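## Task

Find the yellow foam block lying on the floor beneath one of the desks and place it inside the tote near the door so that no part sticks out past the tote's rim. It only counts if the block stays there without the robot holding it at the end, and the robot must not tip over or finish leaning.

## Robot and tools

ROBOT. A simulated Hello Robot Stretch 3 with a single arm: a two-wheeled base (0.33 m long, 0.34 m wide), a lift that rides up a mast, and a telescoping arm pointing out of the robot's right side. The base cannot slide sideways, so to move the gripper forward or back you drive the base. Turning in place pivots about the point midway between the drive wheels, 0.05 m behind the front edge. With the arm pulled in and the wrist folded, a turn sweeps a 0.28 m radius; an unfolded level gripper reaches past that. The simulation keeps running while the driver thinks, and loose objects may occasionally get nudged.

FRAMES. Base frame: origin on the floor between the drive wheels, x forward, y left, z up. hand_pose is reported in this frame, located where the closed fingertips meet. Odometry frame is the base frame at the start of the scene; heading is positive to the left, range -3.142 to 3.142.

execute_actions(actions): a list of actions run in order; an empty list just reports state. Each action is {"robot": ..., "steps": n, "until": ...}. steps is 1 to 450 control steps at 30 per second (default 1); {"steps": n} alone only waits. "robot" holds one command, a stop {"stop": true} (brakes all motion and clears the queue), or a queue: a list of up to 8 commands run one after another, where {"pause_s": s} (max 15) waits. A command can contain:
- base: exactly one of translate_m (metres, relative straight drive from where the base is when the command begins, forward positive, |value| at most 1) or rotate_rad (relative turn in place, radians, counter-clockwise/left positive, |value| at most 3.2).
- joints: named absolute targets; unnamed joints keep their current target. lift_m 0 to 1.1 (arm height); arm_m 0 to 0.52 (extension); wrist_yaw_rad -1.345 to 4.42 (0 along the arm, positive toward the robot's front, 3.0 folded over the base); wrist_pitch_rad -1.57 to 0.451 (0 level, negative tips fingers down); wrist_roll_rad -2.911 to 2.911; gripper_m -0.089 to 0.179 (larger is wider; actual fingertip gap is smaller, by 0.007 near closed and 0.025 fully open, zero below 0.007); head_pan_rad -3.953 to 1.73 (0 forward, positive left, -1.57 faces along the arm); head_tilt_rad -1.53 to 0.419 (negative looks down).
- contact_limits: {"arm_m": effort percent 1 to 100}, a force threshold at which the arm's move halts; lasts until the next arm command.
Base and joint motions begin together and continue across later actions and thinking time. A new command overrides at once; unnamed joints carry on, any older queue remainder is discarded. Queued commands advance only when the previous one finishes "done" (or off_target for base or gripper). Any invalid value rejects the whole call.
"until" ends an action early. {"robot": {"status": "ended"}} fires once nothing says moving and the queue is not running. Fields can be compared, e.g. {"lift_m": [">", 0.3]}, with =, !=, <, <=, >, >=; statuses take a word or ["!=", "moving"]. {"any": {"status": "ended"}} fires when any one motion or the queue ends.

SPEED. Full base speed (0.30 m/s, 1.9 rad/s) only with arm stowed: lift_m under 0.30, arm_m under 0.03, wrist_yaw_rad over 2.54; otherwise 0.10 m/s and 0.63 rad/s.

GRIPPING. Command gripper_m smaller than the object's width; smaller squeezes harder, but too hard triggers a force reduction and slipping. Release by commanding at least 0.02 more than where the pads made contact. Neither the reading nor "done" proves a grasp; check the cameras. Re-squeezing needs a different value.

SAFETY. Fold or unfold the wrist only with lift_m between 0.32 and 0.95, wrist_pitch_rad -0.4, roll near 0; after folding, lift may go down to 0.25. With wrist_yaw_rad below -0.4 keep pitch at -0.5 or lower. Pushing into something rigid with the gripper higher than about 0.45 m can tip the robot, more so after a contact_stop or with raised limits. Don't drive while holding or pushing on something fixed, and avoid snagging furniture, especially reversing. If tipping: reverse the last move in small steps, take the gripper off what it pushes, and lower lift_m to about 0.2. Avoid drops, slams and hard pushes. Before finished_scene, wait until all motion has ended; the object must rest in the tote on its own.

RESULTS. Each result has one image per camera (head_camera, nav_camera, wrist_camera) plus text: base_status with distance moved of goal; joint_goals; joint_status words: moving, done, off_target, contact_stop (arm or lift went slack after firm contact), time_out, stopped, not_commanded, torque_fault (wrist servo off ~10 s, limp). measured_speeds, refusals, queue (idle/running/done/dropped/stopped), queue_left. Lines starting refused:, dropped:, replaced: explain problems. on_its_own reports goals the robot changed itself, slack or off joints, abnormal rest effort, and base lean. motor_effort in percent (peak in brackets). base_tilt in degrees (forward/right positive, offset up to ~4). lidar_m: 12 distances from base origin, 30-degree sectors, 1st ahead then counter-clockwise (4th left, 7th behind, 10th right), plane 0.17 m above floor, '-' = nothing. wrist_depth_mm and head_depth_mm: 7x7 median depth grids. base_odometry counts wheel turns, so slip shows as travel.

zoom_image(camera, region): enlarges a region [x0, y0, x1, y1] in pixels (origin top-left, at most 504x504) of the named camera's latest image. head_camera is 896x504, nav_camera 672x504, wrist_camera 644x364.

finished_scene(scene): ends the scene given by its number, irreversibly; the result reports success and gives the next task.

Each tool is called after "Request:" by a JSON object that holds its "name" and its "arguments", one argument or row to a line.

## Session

Request:
{"name": "execute_actions", "arguments": {
  "actions": []
}}

Scene clock: 0.00 s.
robot.base_odometry: x=+0.000 y=+0.000 heading=+0.000 (m, m, rad; robot's odometry frame)
robot.turned_by_wheels: +0.000 (rad since the last result)
robot.turned_by_imu: +0.000 (rad since the last result)
robot.base_tilt: forward=-1.8 right=-0.3 (deg)
robot.lidar_m: 1.35 1.82 1.09 0.73 0.67 0.68 0.86 1.60 1.68 1.14 1.06 1.07
robot.head_depth_mm: 1215 1183 1190 1207 1209 1212 1218 / 1331 1337 1341 1336 1329 1334 1343 / 1500 1496 1494 1499 1500 1498 1488 / 1686 1682 1697 1693 1689 1691 1696 / 1944 1941 1961 1951 1951 1958 1954 / 1919 1952 1951 1981 1967 1998 1989 / 1819 1791 1787 1811 1839 1847 1857
robot.base_status: not_commanded
robot.joint_positions: lift_m=+0.322 arm_m=-0.002 wrist_yaw_rad=+3.056 wrist_pitch_rad=-0.592 wrist_roll_rad=-0.019 gripper_m=+0.037 head_pan_rad=+0.005 head_tilt_rad=+0.005
robot.joint_goals: lift_m=+0.322 arm_m=-0.002 wrist_yaw_rad=+3.056 wrist_pitch_rad=-0.592 wrist_roll_rad=-0.019 gripper_m=+0.037 head_pan_rad=+0.005 head_tilt_rad=+0.005
robot.joint_status: lift_m=not_commanded arm_m=not_commanded wrist_yaw_rad=not_commanded wrist_pitch_rad=not_commanded wrist_roll_rad=not_commanded gripper_m=not_commanded head_pan_rad=not_commanded head_tilt_rad=not_commanded
robot.measured_speeds: translate_m=+0.000 rotate_rad=+0.000 lift_m=+0.000 arm_m=+0.000 wrist_yaw_rad=+0.000 wrist_pitch_rad=+0.000 wrist_roll_rad=+0.000 head_pan_rad=+0.000 head_tilt_rad=+0.000
robot: refusals=0 queue=idle queue_left=0
robot.motor_effort: left_wheel=-1 right_wheel=+0 lift_m=+29 arm_m=+0 wrist_yaw_rad=+1 wrist_pitch_rad=+5 wrist_roll_rad=+0 gripper_m=+0 head_pan_rad=+0 head_tilt_rad=+2 (%)
robot.hand_pose: x=-0.0042 y=+0.0554 z=+0.2975 quat_wxyz=(+0.234, +0.678, +0.180, +0.673) (m; robot's base frame)
robot.wrist_depth_mm: 541 595 750 861 - - - / 567 653 - 920 980 979 - / 618 722 - 782 778 762 777 / 625 647 657 642 650 632 643 / 550 547 559 565 567 549 550 / 487 - - - 496 481 481 / - - - - 423 427 422
pictures: head_camera (sideways: a quarter turn clockwise sets it upright), nav_camera (sideways: a quarter turn counterclockwise sets it upright), wrist_camera
camera_calibration (this result's frames):
head_camera: T_world_to_cam=[[-0.0223679, -0.0117152, -0.999681, 1.32258], [0.0242543, 0.999631, -0.0122572, 0.0181061], [0.999456, -0.0245207, -0.0220755, -0.0210897], [0, 0, 0, 1]] pos_world=[0.0502222, -0.0031224, 1.32191]
nav_camera: T_world_to_cam=[[0.0229801, -0.0117791, 0.999667, -1.26364], [-0.0522962, -0.998576, -0.0105641, 0.072853], [0.998367, -0.052036, -0.0235634, -0.0152528], [0, 0, 0, 1]] pos_world=[0.0480763, 0.057071, 1.26363]
wrist_camera: T_world_to_cam=[[0.999572, -0.0189874, 0.0222753, 0.0021344], [0.00368192, -0.673425, -0.739246, 0.297619], [0.0290371, 0.739011, -0.673067, 0.32866], [0, 0, 0, 1]] pos_world=[-0.0127726, -0.0424193, 0.441176]
Images, in order (width x height): head_camera 896x504, nav_camera 672x504, wrist_camera 644x364.

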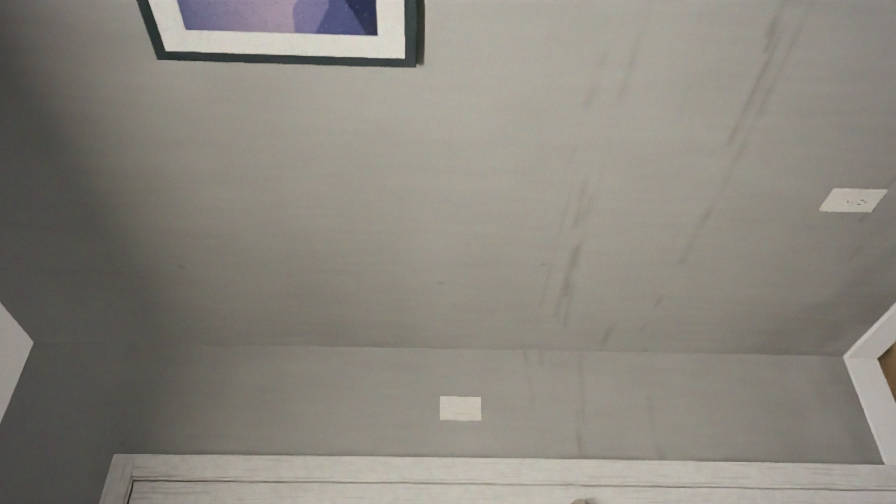

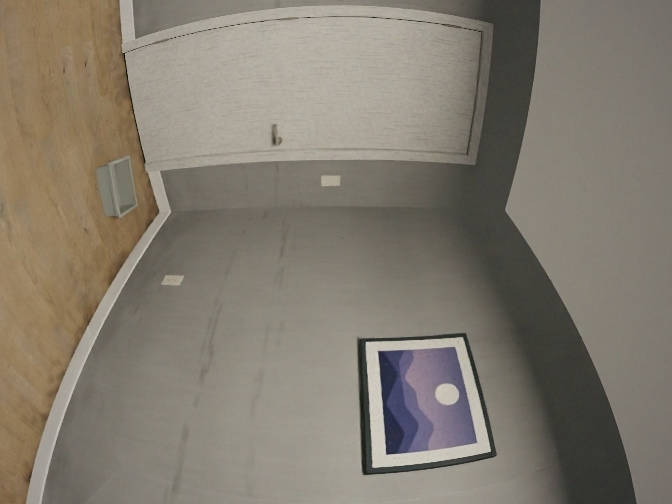

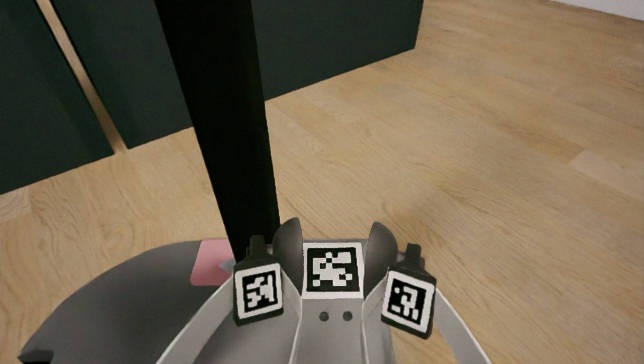

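Request:
{"name": "execute_actions", "arguments": {
  "actions": [
    {"robot":[{"base":{"rotate_rad":0.85},"joints":{"head_tilt_rad":-0.6,"head_pan_rad":0.3,"lift_m":0.285,"wrist_pitch_rad":-0.4}},{"base":{"translate_m":1.0}},{"base":{"translate_m":0.38}},{"base":{"rotate_rad":1.37}}],"steps":450,"until":{"robot":{"status":"ended"}}}
  ]
}}

Scene clock: 13.13 s.
robot.base_odometry: x=+0.911 y=+1.037 heading=+2.220 (m, m, rad; robot's odometry frame)
robot.turned_by_wheels: +2.220 (rad since the last result)
robot.turned_by_imu: +2.239 (rad since the last result)
robot.base_tilt: forward=-1.7 right=-0.2 (deg)
robot.lidar_m: 1.93 0.65 0.60 1.50 1.91 1.39 1.34 0.70 0.49 0.49 0.53 0.72
robot.head_depth_mm: 2858 3129 2931 2215 1779 1478 1269 / 2856 3208 2969 2216 1770 1462 1267 / 2942 3278 2904 2205 1751 1473 1260 / 3021 3382 2891 2181 1752 1464 1253 / 3149 3534 2895 2176 1747 1461 1263 / 3218 3485 2610 1108 1187 1302 1256 / 738 778 824 882 943 1012 1094
robot.base_status: done (rotate_rad +1.3699 of +1.3700)
robot.joint_positions: lift_m=+0.285 arm_m=-0.002 wrist_yaw_rad=+3.056 wrist_pitch_rad=-0.419 wrist_roll_rad=-0.019 gripper_m=+0.037 head_pan_rad=+0.293 head_tilt_rad=-0.594
robot.joint_goals: lift_m=+0.285 arm_m=-0.002 wrist_yaw_rad=+3.056 wrist_pitch_rad=-0.400 wrist_roll_rad=-0.019 gripper_m=+0.037 head_pan_rad=+0.300 head_tilt_rad=-0.600
robot.joint_status: lift_m=done arm_m=not_commanded wrist_yaw_rad=not_commanded wrist_pitch_rad=done wrist_roll_rad=not_commanded gripper_m=not_commanded head_pan_rad=done head_tilt_rad=done
robot.measured_speeds: translate_m=+0.000 rotate_rad=+0.000 lift_m=+0.000 arm_m=+0.000 wrist_yaw_rad=+0.000 wrist_pitch_rad=+0.000 wrist_roll_rad=+0.000 head_pan_rad=+0.000 head_tilt_rad=+0.000
robot: refusals=0 queue=done queue_left=0
robot.motor_effort: left_wheel=-3(8) right_wheel=+2(10) lift_m=+26(26) arm_m=+0(0) wrist_yaw_rad=-1(1) wrist_pitch_rad=+9(11) wrist_roll_rad=+0(0) gripper_m=-1(0) head_pan_rad=+4(35) head_tilt_rad=-2(21) (%)
robot.hand_pose: x=-0.0021 y=+0.0804 z=+0.2976 quat_wxyz=(+0.176, +0.691, +0.119, +0.691) (m; robot's base frame)
robot.wrist_depth_mm: - - - - - 722 474 / - - - - - 704 519 / 994 987 - - - 724 545 / 760 774 - 776 768 715 614 / 615 617 610 617 637 633 628 / 513 528 - 549 536 521 530 / 465 - - - 444 448 450
pictures: head_camera (sideways: a quarter turn clockwise sets it upright), nav_camera (sideways: a quarter turn counterclockwise sets it upright), wrist_camera
camera_calibration (this result's frames):
head_camera: T_world_to_cam=[[-0.553744, -0.179207, -0.813174, 1.08228], [-0.272204, 0.961872, -0.0266151, 0.0385912], [0.786939, 0.206611, -0.581412, 0.708158], [0, 0, 0, 1]] pos_world=[0.0525329, 0.0105185, 1.29284]
nav_camera: T_world_to_cam=[[0.560915, 0.156827, 0.812883, -1.02302], [0.237373, -0.971133, 0.023563, 0.0266616], [0.793113, 0.17974, -0.58195, 0.712714], [0, 0, 0, 1]] pos_world=[0.00223662, 0.0582264, 1.24573]
wrist_camera: T_world_to_cam=[[0.999161, -0.0236637, 0.0334134, -0.00244918], [0.0155084, -0.536542, -0.843731, 0.334664], [0.0378935, 0.843542, -0.535725, 0.260965], [0, 0, 0, 1]] pos_world=[-0.0126319, -0.0406317, 0.422254]
Images, in order (width x height): head_camera 896x504, nav_camera 672x504, wrist_camera 644x364.

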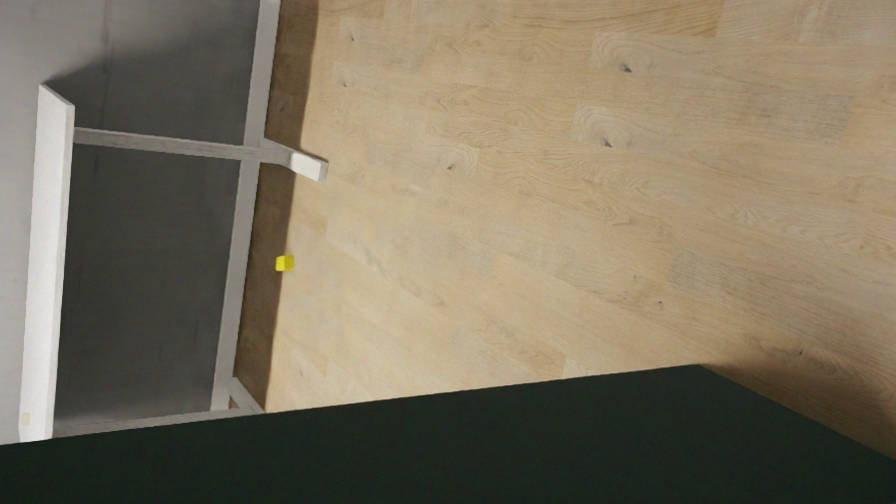

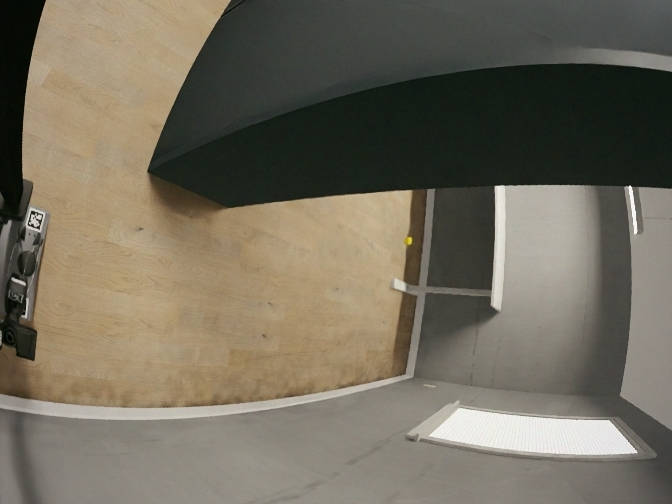

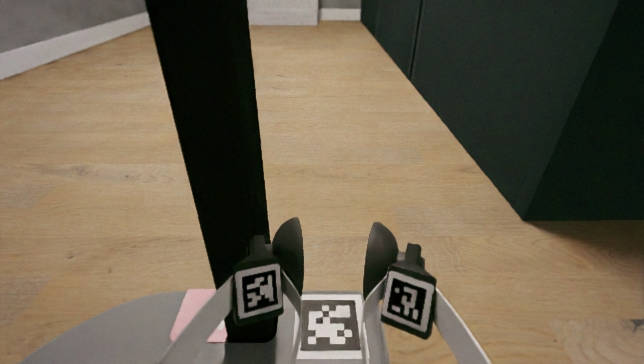

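Request:
{"name": "execute_actions", "arguments": {
  "actions": [
    {"robot":[{"base":{"translate_m":1.0},"joints":{"head_pan_rad":-1.6,"head_tilt_rad":-1.0}},{"base":{"rotate_rad":0.6}},{"base":{"translate_m":1.0}},{"base":{"translate_m":0.45}},{"base":{"rotate_rad":0.96},"joints":{"lift_m":0.34}},{"joints":{"wrist_yaw_rad":0,"gripper_m":0.15}},{"joints":{"wrist_pitch_rad":-0.8,"lift_m":0.2,"arm_m":0.1}}],"steps":450,"until":{"robot":{"status":"ended"}}},
    {"steps":450,"until":{"robot":{"status":"ended"}}}
  ]
}}

Scene clock: 35.93 s.
robot.base_odometry: x=-1.069 y=+2.292 heading=-2.504 (m, m, rad; robot's odometry frame)
robot.turned_by_wheels: +1.560 (rad since the last result)
robot.turned_by_imu: +1.579 (rad since the last result)
robot.base_tilt: forward=-1.7 right=-0.2 (deg)
robot.lidar_m: 2.00 1.99 1.44 1.38 1.38 1.36 1.30 1.34 0.87 1.23 1.27 1.14
robot.head_depth_mm: 575 514 1206 1505 1330 1225 1131 / 572 511 1625 1440 1348 1224 1152 / 571 510 1647 1493 1341 1241 - / 569 510 1633 1491 1341 1189 - / 568 508 1623 1487 1340 1218 1114 / 565 507 1622 1487 1335 1221 1112 / 562 505 1613 1482 1330 1213 1117
robot.base_status: done (rotate_rad +0.9599 of +0.9600)
robot.joint_positions: lift_m=+0.200 arm_m=+0.100 wrist_yaw_rad=+0.001 wrist_pitch_rad=-0.808 wrist_roll_rad=-0.019 gripper_m=+0.150 head_pan_rad=-1.594 head_tilt_rad=-0.988
robot.joint_goals: lift_m=+0.200 arm_m=+0.100 wrist_yaw_rad=+0.000 wrist_pitch_rad=-0.800 wrist_roll_rad=-0.019 gripper_m=+0.150 head_pan_rad=-1.600 head_tilt_rad=-1.000
robot.joint_status: lift_m=done arm_m=done wrist_yaw_rad=done wrist_pitch_rad=done wrist_roll_rad=not_commanded gripper_m=done head_pan_rad=done head_tilt_rad=done
robot.measured_speeds: translate_m=+0.000 rotate_rad=+0.000 lift_m=+0.000 arm_m=+0.000 wrist_yaw_rad=+0.000 wrist_pitch_rad=+0.000 wrist_roll_rad=+0.000 head_pan_rad=+0.000 head_tilt_rad=+0.000
robot: refusals=0 queue=done queue_left=0
robot.motor_effort: left_wheel=-3(9) right_wheel=+3(9) lift_m=+26(35) arm_m=+2(2) wrist_yaw_rad=-1(5) wrist_pitch_rad=+4(12) wrist_roll_rad=+0(0) gripper_m=+0(89) head_pan_rad=-4(54) head_tilt_rad=-4(20) (%)
robot.hand_pose: x=-0.0214 y=-0.4044 z=+0.1370 quat_wxyz=(+0.657, +0.281, -0.644, -0.275) (m; robot's base frame)
robot.wrist_depth_mm: 533 535 525 528 528 515 455 / 457 466 439 453 453 442 421 / 408 400 405 399 401 399 387 / 360 358 360 355 357 355 354 / 321 332 322 319 318 320 318 / 295 - 295 292 291 291 290 / 275 264 271 268 267 264 270
pictures: head_camera (sideways: a quarter turn clockwise sets it upright), nav_camera (sideways: a quarter turn counterclockwise sets it upright), wrist_camera
camera_calibration (this result's frames):
head_camera: T_world_to_cam=[[0.0077354, 0.849815, -0.527025, 0.70597], [0.999108, -0.0284472, -0.031206, 0.0367981], [-0.0415117, -0.526313, -0.849277, 1.06157], [0, 0, 0, 1]] pos_world=[0.00184141, -0.0401781, 1.27478]
nav_camera: T_world_to_cam=[[-0.0312322, -0.849538, 0.526602, -0.646354], [-0.99713, 0.0628381, 0.0422344, 0.00990099], [-0.0689704, -0.523772, -0.849062, 1.06535], [0, 0, 0, 1]] pos_world=[0.0631632, 0.00827641, 1.2445]
wrist_camera: T_world_to_cam=[[-0.997471, -0.0706748, 0.00751805, -0.0474427], [-0.0619951, 0.813451, -0.57832, 0.447196], [0.0347571, -0.577323, -0.815775, 0.0482895], [0, 0, 0, 1]] pos_world=[-0.0212771, -0.339247, 0.298373]
Images, in order (width x height): head_camera 896x504, nav_camera 672x504, wrist_camera 644x364.

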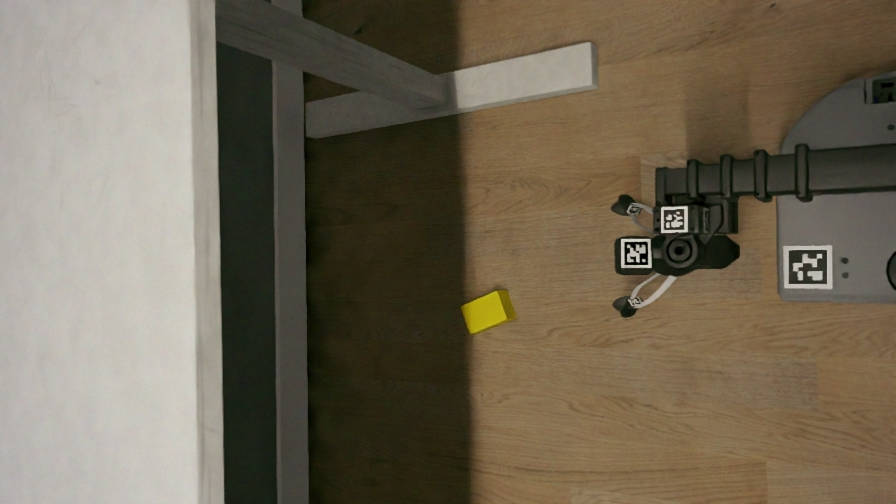

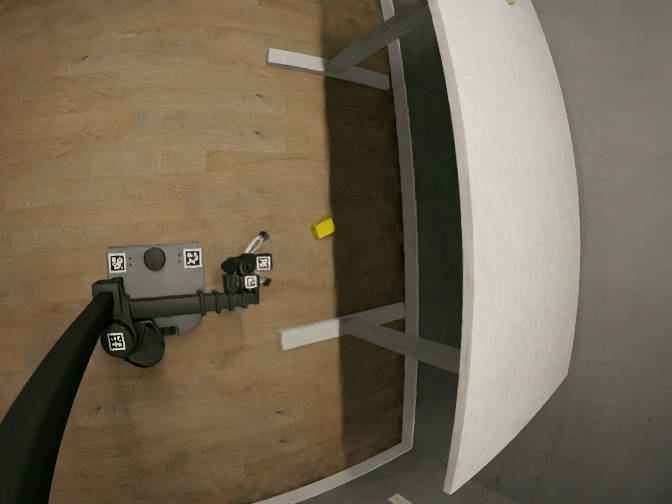

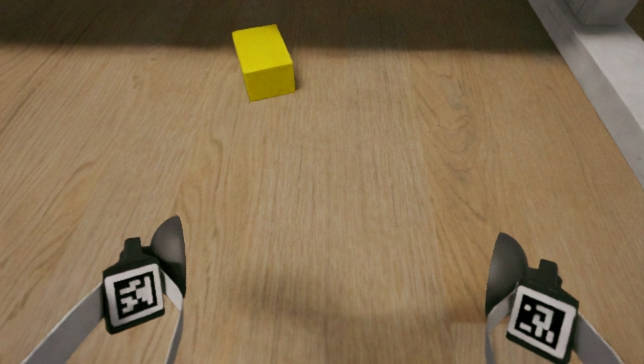

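Request:
{"name": "execute_actions", "arguments": {
  "actions": [
    {"robot":{"base":{"translate_m":0.045},"joints":{"arm_m":0.35,"lift_m":0.12,"wrist_yaw_rad":0.33}},"steps":450,"until":{"robot":{"status":"ended"}}}
  ]
}}

Scene clock: 39.50 s.
robot.base_odometry: x=-1.105 y=+2.265 heading=-2.504 (m, m, rad; robot's odometry frame)
robot.turned_by_wheels: +0.000 (rad since the last result)
robot.turned_by_imu: +0.000 (rad since the last result)
robot.base_tilt: forward=-1.7 right=-0.2 (deg)
robot.lidar_m: 1.95 1.96 1.43 1.51 1.39 1.41 1.35 1.40 0.88 1.23 1.14 1.10
robot.head_depth_mm: 574 514 1245 1458 1323 1233 1125 / 571 514 1620 1472 1352 1225 1151 / 570 512 1642 1494 1349 1226 - / 569 509 1618 1493 1326 1222 - / 567 508 1626 1485 1345 1226 1119 / 565 507 1608 1474 1334 1212 1116 / 562 504 1602 1486 1335 1214 1120
robot.base_status: done (translate_m +0.0450 of +0.0450)
robot.joint_positions: lift_m=+0.120 arm_m=+0.350 wrist_yaw_rad=+0.329 wrist_pitch_rad=-0.808 wrist_roll_rad=-0.019 gripper_m=+0.150 head_pan_rad=-1.594 head_tilt_rad=-0.988
robot.joint_goals: lift_m=+0.120 arm_m=+0.350 wrist_yaw_rad=+0.330 wrist_pitch_rad=-0.800 wrist_roll_rad=-0.019 gripper_m=+0.150 head_pan_rad=-1.600 head_tilt_rad=-1.000
robot.joint_status: lift_m=done arm_m=done wrist_yaw_rad=done wrist_pitch_rad=done wrist_roll_rad=not_commanded gripper_m=done head_pan_rad=done head_tilt_rad=done
robot.measured_speeds: translate_m=+0.000 rotate_rad=+0.000 lift_m=+0.000 arm_m=+0.000 wrist_yaw_rad=+0.000 wrist_pitch_rad=+0.000 wrist_roll_rad=+0.000 head_pan_rad=+0.000 head_tilt_rad=+0.000
robot: refusals=0 queue=done queue_left=0
robot.motor_effort: left_wheel=-3(4) right_wheel=+1(7) lift_m=+25(26) arm_m=+2(1) wrist_yaw_rad=+1(2) wrist_pitch_rad=+4(4) wrist_roll_rad=+0(0) gripper_m=+0(0) head_pan_rad=-5(4) head_tilt_rad=-3(3) (%)
robot.hand_pose: x=+0.0299 y=-0.6458 z=+0.0569 quat_wxyz=(+0.693, +0.382, -0.589, -0.165) (m; robot's base frame)
robot.wrist_depth_mm: 391 382 382 376 378 370 373 / 331 334 328 328 326 322 320 / 290 291 289 274 279 283 283 / 257 257 257 204 245 253 251 / 234 238 234 203 224 230 230 / 211 - 210 212 210 210 208 / 196 192 193 193 193 191 193
pictures: head_camera (sideways: a quarter turn clockwise sets it upright), nav_camera (sideways: a quarter turn counterclockwise sets it upright), wrist_camera
camera_calibration (this result's frames):
head_camera: T_world_to_cam=[[0.0077354, 0.849815, -0.527025, 0.70597], [0.999108, -0.0284472, -0.031206, 0.0367981], [-0.0415117, -0.526313, -0.849277, 1.06157], [0, 0, 0, 1]] pos_world=[0.00184141, -0.0401781, 1.27478]
nav_camera: T_world_to_cam=[[-0.0312322, -0.849538, 0.526602, -0.646354], [-0.99713, 0.0628381, 0.0422344, 0.00990098], [-0.0689704, -0.523772, -0.849062, 1.06535], [0, 0, 0, 1]] pos_world=[0.0631632, 0.00827642, 1.2445]
wrist_camera: T_world_to_cam=[[-0.921637, -0.387982, 0.00748207, -0.219858], [-0.320625, 0.750487, -0.5779, 0.567506], [0.218599, -0.535013, -0.816073, -0.136357], [0, 0, 0, 1]] pos_world=[0.00913485, -0.58416, 0.21833]
Images, in order (width x height): head_camera 896x504, nav_camera 672x504, wrist_camera 644x364.

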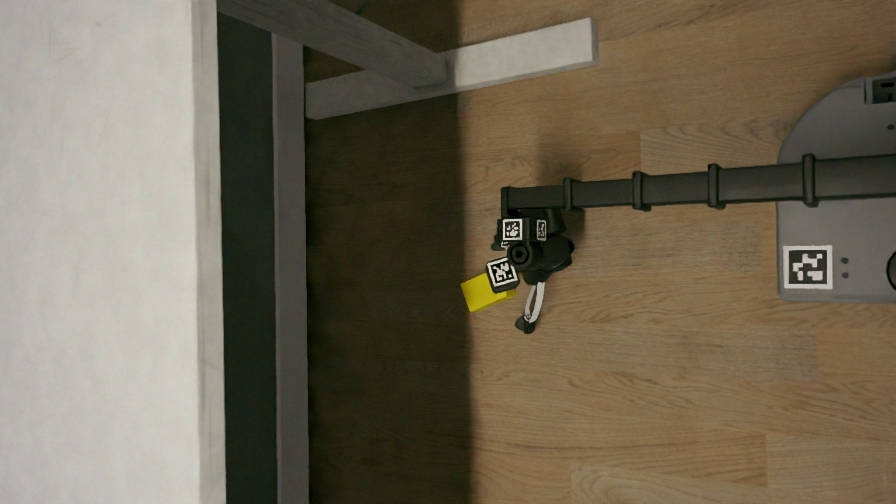

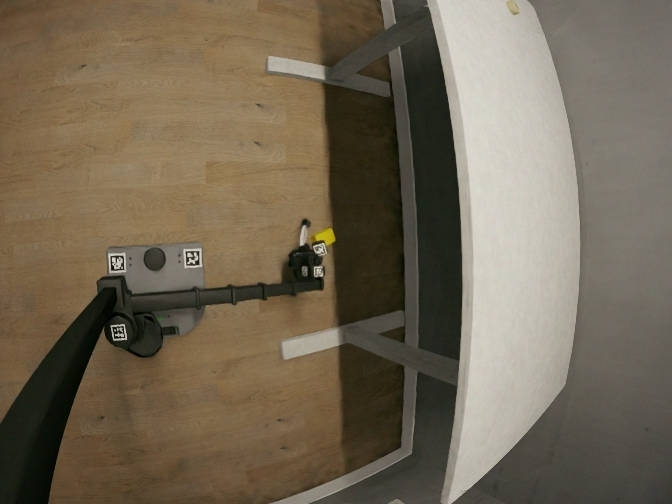

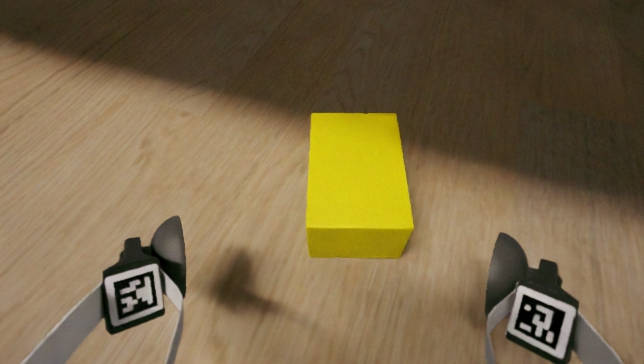

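Request:
{"name": "execute_actions", "arguments": {
  "actions": [
    {"robot":[{"joints":{"arm_m":0.408,"lift_m":0.097}},{"joints":{"gripper_m":0.015}},{"joints":{"lift_m":0.14}},{"joints":{"arm_m":0,"lift_m":0.34,"wrist_pitch_rad":-0.4,"head_pan_rad":0,"head_tilt_rad":-0.7}}],"steps":450,"until":{"robot":{"status":"ended"}}}
  ]
}}

Scene clock: 48.43 s.
robot.base_odometry: x=-1.105 y=+2.265 heading=-2.504 (m, m, rad; robot's odometry frame)
robot.turned_by_wheels: +0.000 (rad since the last result)
robot.turned_by_imu: +0.001 (rad since the last result)
robot.base_tilt: forward=-1.7 right=-0.3 (deg)
robot.lidar_m: 1.95 1.95 1.42 1.50 1.39 1.41 1.35 1.39 0.88 1.22 1.14 1.10
robot.head_depth_mm: 2142 2419 2357 1916 1607 1375 1212 / 2139 2402 2372 1914 1590 1371 1200 / 1747 2350 2395 1904 1605 1372 1202 / 2124 2395 2280 1907 1598 1365 1196 / 2125 2379 2349 1896 1581 1354 1195 / 2129 2381 2359 1888 1587 1356 1193 / 2103 2365 2336 1883 1580 1356 1191
robot.base_status: done (translate_m +0.0450 of +0.0450)
robot.joint_positions: lift_m=+0.340 arm_m=+0.000 wrist_yaw_rad=+0.330 wrist_pitch_rad=-0.422 wrist_roll_rad=-0.019 gripper_m=+0.016 head_pan_rad=-0.007 head_tilt_rad=-0.705
robot.joint_goals: lift_m=+0.340 arm_m=+0.000 wrist_yaw_rad=+0.330 wrist_pitch_rad=-0.400 wrist_roll_rad=-0.019 gripper_m=+0.015 head_pan_rad=+0.000 head_tilt_rad=-0.700
robot.joint_status: lift_m=done arm_m=done wrist_yaw_rad=done wrist_pitch_rad=done wrist_roll_rad=not_commanded gripper_m=done head_pan_rad=done head_tilt_rad=done
robot.measured_speeds: translate_m=+0.000 rotate_rad=+0.000 lift_m=+0.000 arm_m=+0.000 wrist_yaw_rad=+0.000 wrist_pitch_rad=+0.000 wrist_roll_rad=+0.000 head_pan_rad=+0.000 head_tilt_rad=+0.000
robot: refusals=0 queue=done queue_left=0
robot.motor_effort: left_wheel=-3(3) right_wheel=+2(2) lift_m=+33(34) arm_m=-2(1) wrist_yaw_rad=+1(0) wrist_pitch_rad=+10(13) wrist_roll_rad=+0(0) gripper_m=-21(99) head_pan_rad=+4(56) head_tilt_rad=+3(17) (%)
robot.hand_pose: x=+0.0509 y=-0.3571 z=+0.3516 quat_wxyz=(+0.713, +0.260, -0.651, -0.031) (m; robot's base frame)
robot.wrist_depth_mm: - - - 974 891 813 757 / - - - - 956 877 788 / - 994 - - - 973 889 / 823 858 871 169 831 865 852 / 670 704 696 152 670 707 716 / 574 585 - 139 139 589 590 / 510 502 484 156 478 510 505
pictures: head_camera (sideways: a quarter turn clockwise sets it upright), nav_camera (sideways: a quarter turn counterclockwise sets it upright), wrist_camera
camera_calibration (this result's frames):
head_camera: T_world_to_cam=[[-0.668715, -0.00682606, -0.743488, 0.992142], [0.021339, 0.99937, -0.0283683, 0.0390791], [0.743213, -0.0348356, -0.668148, 0.821255], [0, 0, 0, 1]] pos_world=[0.0522592, -0.00367315, 1.28747]
nav_camera: T_world_to_cam=[[0.668913, -0.016673, 0.743154, -0.932787], [-0.0574669, -0.997916, 0.0293372, 0.0209465], [0.741116, -0.0623308, -0.668477, 0.825589], [0, 0, 0, 1]] pos_world=[0.0132989, 0.0568101, 1.24448]
wrist_camera: T_world_to_cam=[[-0.923793, -0.38145, 0.0332029, -0.0972945], [-0.23152, 0.487408, -0.841921, 0.522235], [0.304968, -0.785448, -0.538578, 0.0626485], [0, 0, 0, 1]] pos_world=[0.0119219, -0.242447, 0.476652]
Images, in order (width x height): head_camera 896x504, nav_camera 672x504, wrist_camera 644x364.

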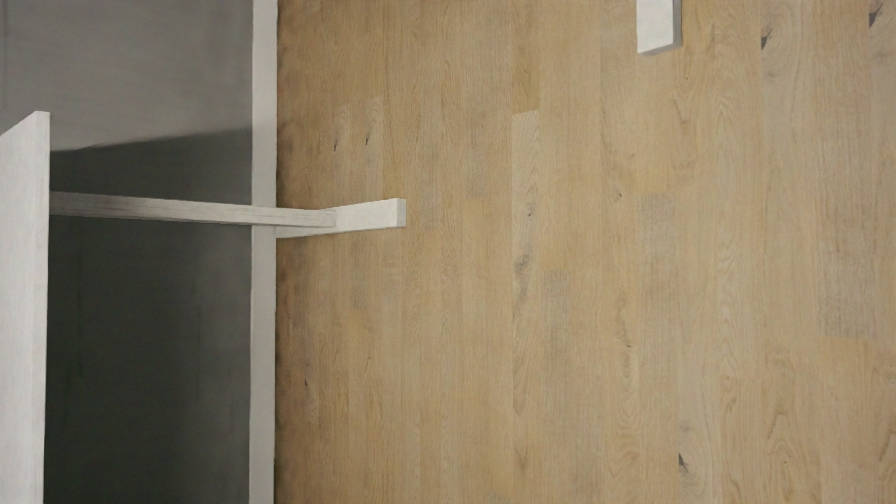

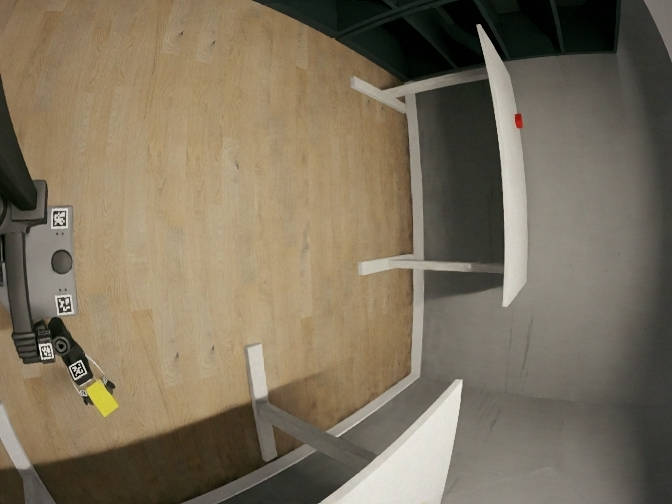

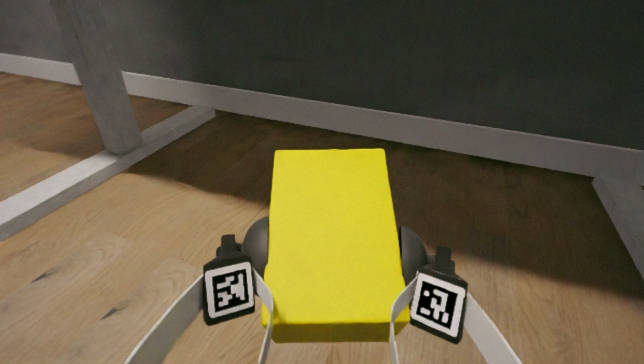

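Request:
{"name": "execute_actions", "arguments": {
  "actions": [
    {"robot":[{"joints":{"wrist_yaw_rad":2.65},"base":{"rotate_rad":2.26}},{"joints":{"lift_m":0.285}},{"base":{"translate_m":1}},{"base":{"translate_m":0.38}},{"base":{"rotate_rad":-0.7}}],"steps":450,"until":{"robot":{"status":"ended"}}},
    {"steps":450,"until":{"robot":{"status":"ended"}}}
  ]
}}

Scene clock: 64.87 s.
robot.base_odometry: x=+0.234 y=+1.932 heading=-0.944 (m, m, rad; robot's odometry frame)
robot.turned_by_wheels: +1.560 (rad since the last result)
robot.turned_by_imu: +1.581 (rad since the last result)
robot.base_tilt: forward=-1.8 right=-0.3 (deg)
robot.lidar_m: 2.15 0.75 0.54 0.51 0.53 0.70 1.77 1.92 3.03 1.35 0.52 0.61
robot.head_depth_mm: 2192 2451 2388 1916 1611 1290 1184 / 2179 2453 2386 1918 1606 1376 1206 / 2166 2409 2372 1906 1593 1365 1201 / 2184 2423 2377 1897 1582 1374 1195 / 2156 2440 2321 1882 1584 1361 1196 / 2148 2401 2349 1884 1583 1359 1195 / 2040 1946 1940 1789 1580 1354 1190
robot.base_status: done (rotate_rad -0.6999 of -0.7000)
robot.joint_positions: lift_m=+0.285 arm_m=+0.000 wrist_yaw_rad=+2.649 wrist_pitch_rad=-0.422 wrist_roll_rad=-0.019 gripper_m=+0.016 head_pan_rad=-0.007 head_tilt_rad=-0.703
robot.joint_goals: lift_m=+0.285 arm_m=+0.000 wrist_yaw_rad=+2.650 wrist_pitch_rad=-0.400 wrist_roll_rad=-0.019 gripper_m=+0.015 head_pan_rad=+0.000 head_tilt_rad=-0.700
robot.joint_status: lift_m=done arm_m=done wrist_yaw_rad=done wrist_pitch_rad=done wrist_roll_rad=not_commanded gripper_m=done head_pan_rad=done head_tilt_rad=done
robot.measured_speeds: translate_m=+0.000 rotate_rad=+0.000 lift_m=+0.000 arm_m=+0.000 wrist_yaw_rad=+0.000 wrist_pitch_rad=+0.000 wrist_roll_rad=+0.000 head_pan_rad=+0.000 head_tilt_rad=+0.000
robot: refusals=0 queue=done queue_left=0
robot.motor_effort: left_wheel=+0(6) right_wheel=-2(9) lift_m=+26(31) arm_m=-2(2) wrist_yaw_rad=-1(3) wrist_pitch_rad=+10(10) wrist_roll_rad=+0(0) gripper_m=-20(21) head_pan_rad=+5(6) head_tilt_rad=+1(2) (%)
robot.hand_pose: x=+0.0847 y=+0.0520 z=+0.2969 quat_wxyz=(+0.313, +0.700, -0.022, +0.641) (m; robot's base frame)
robot.wrist_depth_mm: 428 479 518 575 673 775 917 / 459 503 556 648 738 885 - / 486 540 599 682 815 941 - / 540 580 653 170 739 801 782 / - 575 611 153 590 628 619 / - 512 - 139 139 512 520 / - - - 155 424 453 449
pictures: head_camera (sideways: a quarter turn clockwise sets it upright), nav_camera (sideways: a quarter turn counterclockwise sets it upright), wrist_camera
camera_calibration (this result's frames):
head_camera: T_world_to_cam=[[-0.667658, -0.00700152, -0.744435, 0.993371], [0.0211279, 0.999375, -0.0283481, 0.0390542], [0.744168, -0.0346552, -0.667093, 0.819877], [0, 0, 0, 1]] pos_world=[0.0522805, -0.00366168, 1.28754]
nav_camera: T_world_to_cam=[[0.667862, -0.0164975, 0.744102, -0.934016], [-0.0572574, -0.99793, 0.0292658, 0.0210381], [0.742079, -0.0621509, -0.667425, 0.824214], [0, 0, 0, 1]] pos_world=[0.013366, 0.0568114, 1.24449]
wrist_camera: T_world_to_cam=[[0.908025, -0.417597, 0.0332165, -0.0615487], [-0.199717, -0.501237, -0.841947, 0.333307], [0.368244, 0.757875, -0.538537, 0.258548], [0, 0, 0, 1]] pos_world=[0.0272462, -0.054584, 0.421909]
Images, in order (width x height): head_camera 896x504, nav_camera 672x504, wrist_camera 644x364.

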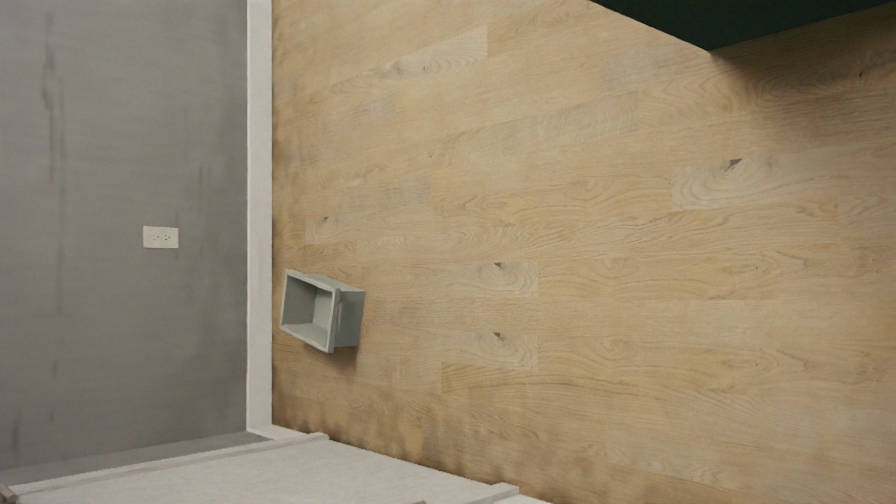

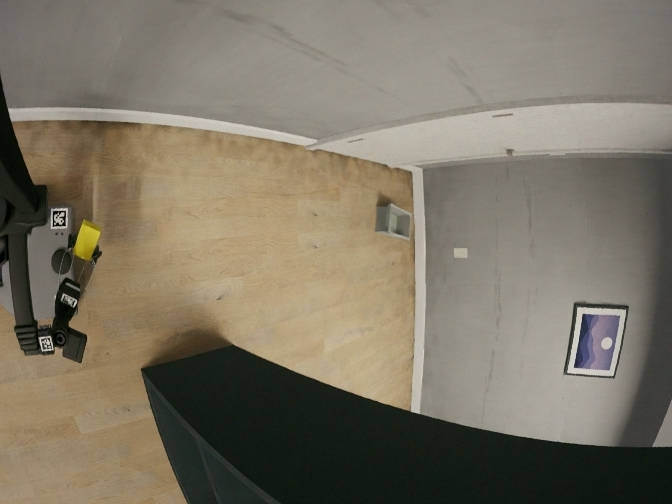

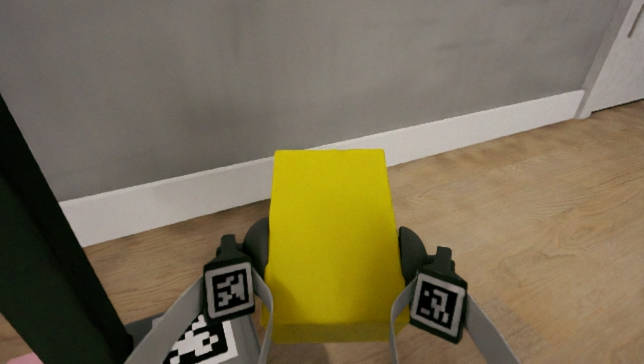

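Tote centre is at about (1.98, 0.12).

Request:
{"name": "execute_actions", "arguments": {
  "actions": [
    {"robot":[{"base":{"rotate_rad":0.07},"joints":{"head_pan_rad":-1.6,"head_tilt_rad":-1.0}},{"base":{"translate_m":1}},{"base":{"translate_m":0.45}},{"base":{"rotate_rad":1.48},"joints":{"lift_m":0.34}},{"joints":{"wrist_yaw_rad":0}},{"joints":{"wrist_pitch_rad":-0.8,"lift_m":0.28}}],"steps":450,"until":{"robot":{"status":"ended"}}},
    {"steps":450,"until":{"robot":{"status":"ended"}}}
  ]
}}

Scene clock: 81.83 s.
robot.base_odometry: x=+1.165 y=+0.821 heading=+0.606 (m, m, rad; robot's odometry frame)
robot.turned_by_wheels: +1.550 (rad since the last result)
robot.turned_by_imu: +1.568 (rad since the last result)
robot.base_tilt: forward=-1.8 right=-0.3 (deg)
robot.lidar_m: 0.44 0.45 0.62 1.46 0.89 0.97 2.31 1.52 1.06 1.00 0.67 0.47
robot.head_depth_mm: 1016 1203 1487 1501 1347 1225 1131 / 1004 1188 1466 1496 1347 1223 1157 / 994 1186 1452 1494 1347 1240 - / 987 1169 1429 1487 1344 1174 - / 979 1160 1413 1501 1321 1220 1119 / 973 1148 1404 1483 1331 1208 1116 / 966 1136 1382 1482 1330 1212 1118
robot.base_status: done (rotate_rad +1.4799 of +1.4800)
robot.joint_positions: lift_m=+0.280 arm_m=+0.000 wrist_yaw_rad=+0.002 wrist_pitch_rad=-0.810 wrist_roll_rad=-0.019 gripper_m=+0.016 head_pan_rad=-1.594 head_tilt_rad=-0.988
robot.joint_goals: lift_m=+0.280 arm_m=+0.000 wrist_yaw_rad=+0.000 wrist_pitch_rad=-0.800 wrist_roll_rad=-0.019 gripper_m=+0.015 head_pan_rad=-1.600 head_tilt_rad=-1.000
robot.joint_status: lift_m=done arm_m=done wrist_yaw_rad=done wrist_pitch_rad=done wrist_roll_rad=not_commanded gripper_m=done head_pan_rad=done head_tilt_rad=done
robot.measured_speeds: translate_m=+0.000 rotate_rad=+0.000 lift_m=+0.000 arm_m=+0.000 wrist_yaw_rad=+0.000 wrist_pitch_rad=+0.000 wrist_roll_rad=+0.000 head_pan_rad=+0.000 head_tilt_rad=+0.000
robot: refusals=0 queue=done queue_left=0
robot.motor_effort: left_wheel=-3(9) right_wheel=+3(8) lift_m=+26(32) arm_m=-2(2) wrist_yaw_rad=-1(2) wrist_pitch_rad=+5(10) wrist_roll_rad=+0(0) gripper_m=-21(21) head_pan_rad=-4(53) head_tilt_rad=-3(17) (%)
robot.hand_pose: x=-0.0213 y=-0.3043 z=+0.2166 quat_wxyz=(+0.656, +0.282, -0.643, -0.276) (m; robot's base frame)
robot.wrist_depth_mm: 591 683 655 496 675 671 651 / 584 592 489 546 584 558 573 / 511 503 468 493 501 509 497 / 463 450 324 170 441 456 452 / 411 411 402 153 394 407 405 / 373 379 - 139 139 372 371 / 347 342 341 156 329 340 338
pictures: head_camera (sideways: a quarter turn clockwise sets it upright), nav_camera (sideways: a quarter turn counterclockwise sets it upright), wrist_camera
camera_calibration (this result's frames):
head_camera: T_world_to_cam=[[0.00771118, 0.849721, -0.527176, 0.706167], [0.999109, -0.0284268, -0.031205, 0.0367967], [-0.0415014, -0.526465, -0.849183, 1.06145], [0, 0, 0, 1]] pos_world=[0.00184235, -0.040183, 1.27479]
nav_camera: T_world_to_cam=[[-0.031208, -0.849445, 0.526754, -0.646551], [-0.997131, 0.0628197, 0.0422273, 0.00991028], [-0.0689602, -0.523925, -0.848969, 1.06523], [0, 0, 0, 1]] pos_world=[0.0631628, 0.00826768, 1.2445]
wrist_camera: T_world_to_cam=[[-0.99741, -0.0715458, 0.00736285, -0.0410677], [-0.0626972, 0.814731, -0.57644, 0.411849], [0.0352431, -0.575408, -0.817107, 0.17186], [0, 0, 0, 1]] pos_world=[-0.0211964, -0.239595, 0.378136]
Images, in order (width x height): head_camera 896x504, nav_camera 672x504, wrist_camera 644x364.

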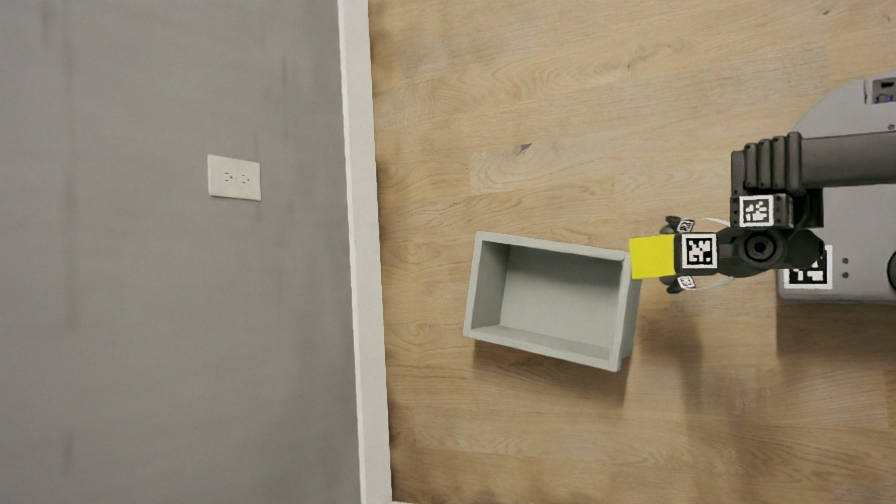

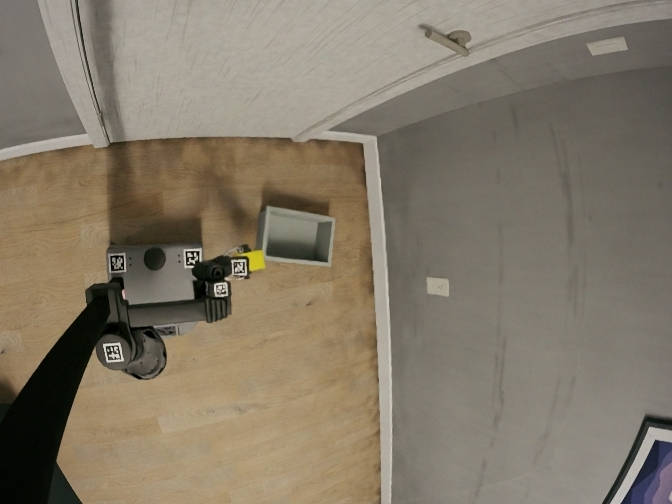

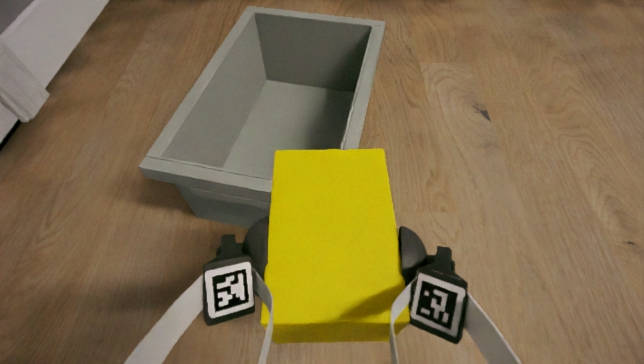

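Request:
{"name": "execute_actions", "arguments": {
  "actions": [
    {"robot":[{"base":{"translate_m":0.065},"joints":{"arm_m":0.275,"lift_m":0.26}},{"joints":{"lift_m":0.115}},{"joints":{"gripper_m":0.105}},{"joints":{"lift_m":0.25}}],"steps":450,"until":{"robot":{"status":"ended"}}}
  ]
}}

Scene clock: 90.93 s.
robot.base_odometry: x=+1.218 y=+0.858 heading=+0.606 (m, m, rad; robot's odometry frame)
robot.turned_by_wheels: +0.000 (rad since the last result)
robot.turned_by_imu: +0.001 (rad since the last result)
robot.base_tilt: forward=-1.8 right=-0.2 (deg)
robot.lidar_m: 0.38 0.38 0.53 1.26 0.92 0.98 2.34 1.51 1.06 1.00 0.57 0.40
robot.head_depth_mm: 1011 1201 1483 1495 1350 1225 1128 / 1000 1184 1461 1490 1352 1227 1154 / 996 1182 1446 1495 1337 1213 - / 985 1165 1426 1497 1302 1221 - / 977 1155 1412 1486 1326 1220 1119 / 970 1141 1399 1485 1334 1216 1117 / 967 1134 1381 1443 1316 1210 1115
robot.base_status: done (translate_m +0.0650 of +0.0650)
robot.joint_positions: lift_m=+0.250 arm_m=+0.275 wrist_yaw_rad=+0.001 wrist_pitch_rad=-0.811 wrist_roll_rad=-0.019 gripper_m=+0.105 head_pan_rad=-1.594 head_tilt_rad=-0.988
robot.joint_goals: lift_m=+0.250 arm_m=+0.275 wrist_yaw_rad=+0.000 wrist_pitch_rad=-0.800 wrist_roll_rad=-0.019 gripper_m=+0.105 head_pan_rad=-1.600 head_tilt_rad=-1.000
robot.joint_status: lift_m=done arm_m=done wrist_yaw_rad=done wrist_pitch_rad=done wrist_roll_rad=not_commanded gripper_m=done head_pan_rad=done head_tilt_rad=done
robot.measured_speeds: translate_m=+0.000 rotate_rad=+0.000 lift_m=+0.000 arm_m=+0.000 wrist_yaw_rad=+0.000 wrist_pitch_rad=+0.000 wrist_roll_rad=+0.000 head_pan_rad=+0.000 head_tilt_rad=+0.000
robot: refusals=0 queue=done queue_left=0
robot.motor_effort: left_wheel=-3(5) right_wheel=+2(6) lift_m=+32(32) arm_m=+1(2) wrist_yaw_rad=+1(2) wrist_pitch_rad=+5(5) wrist_roll_rad=+0(0) gripper_m=+0(87) head_pan_rad=-4(3) head_tilt_rad=-4(3) (%)
robot.hand_pose: x=-0.0215 y=-0.5787 z=+0.1862 quat_wxyz=(+0.656, +0.282, -0.643, -0.277) (m; robot's base frame)
robot.wrist_depth_mm: 506 511 511 504 504 503 499 / 524 535 532 531 523 521 526 / 472 464 474 466 462 462 454 / 421 418 341 310 279 405 409 / 376 380 327 366 341 369 369 / 348 345 326 297 336 345 336 / 317 305 301 269 303 301 312
pictures: head_camera (sideways: a quarter turn clockwise sets it upright), nav_camera (sideways: a quarter turn counterclockwise sets it upright), wrist_camera
camera_calibration (this result's frames):
head_camera: T_world_to_cam=[[0.00771098, 0.849721, -0.527176, 0.706167], [0.999109, -0.0284265, -0.031205, 0.0367967], [-0.0415013, -0.526465, -0.849183, 1.06145], [0, 0, 0, 1]] pos_world=[0.00184236, -0.040183, 1.27479]
nav_camera: T_world_to_cam=[[-0.0312078, -0.849445, 0.526754, -0.646551], [-0.997131, 0.0628194, 0.0422273, 0.00991028], [-0.0689601, -0.523925, -0.848969, 1.06523], [0, 0, 0, 1]] pos_world=[0.0631628, 0.0082677, 1.2445]
wrist_camera: T_world_to_cam=[[-0.997509, -0.0701658, 0.00729379, -0.0598853], [-0.0615643, 0.815389, -0.575631, 0.618105], [0.0344423, -0.574646, -0.817677, -0.0103103], [0, 0, 0, 1]] pos_world=[-0.0213278, -0.514122, 0.347807]
Images, in order (width x height): head_camera 896x504, nav_camera 672x504, wrist_camera 644x364.

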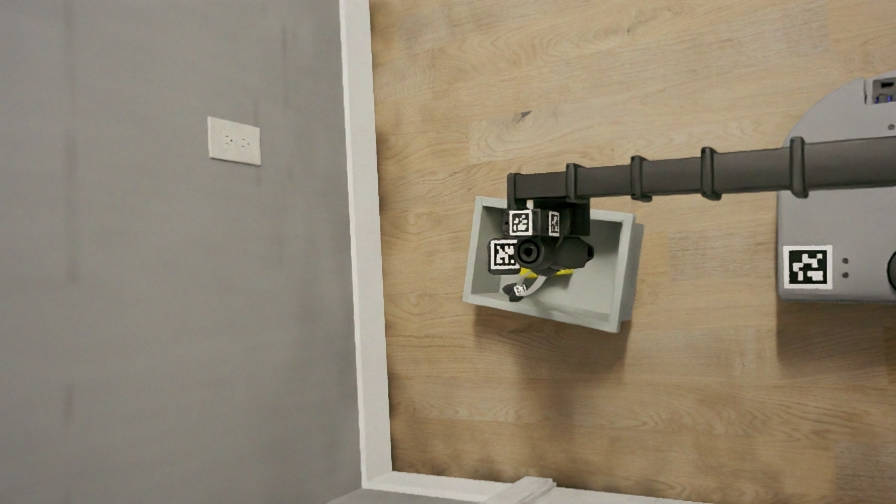

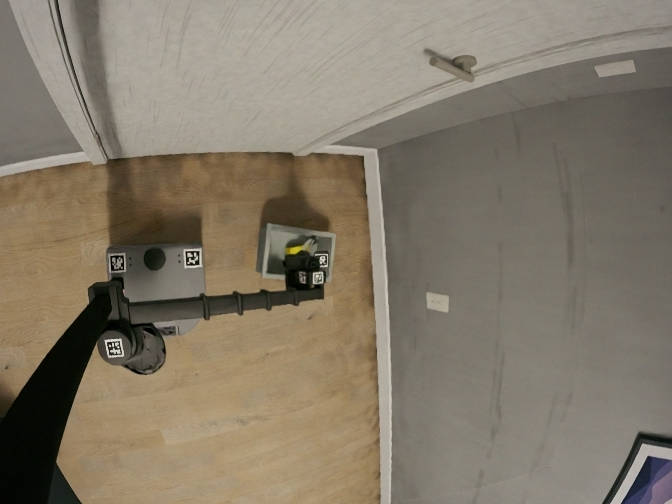

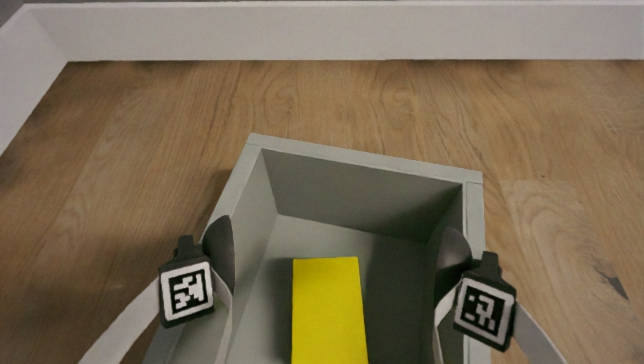

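Request:
{"name": "finished_scene", "arguments": {
  "scene": 2
}}

The scene is finished: the task was done.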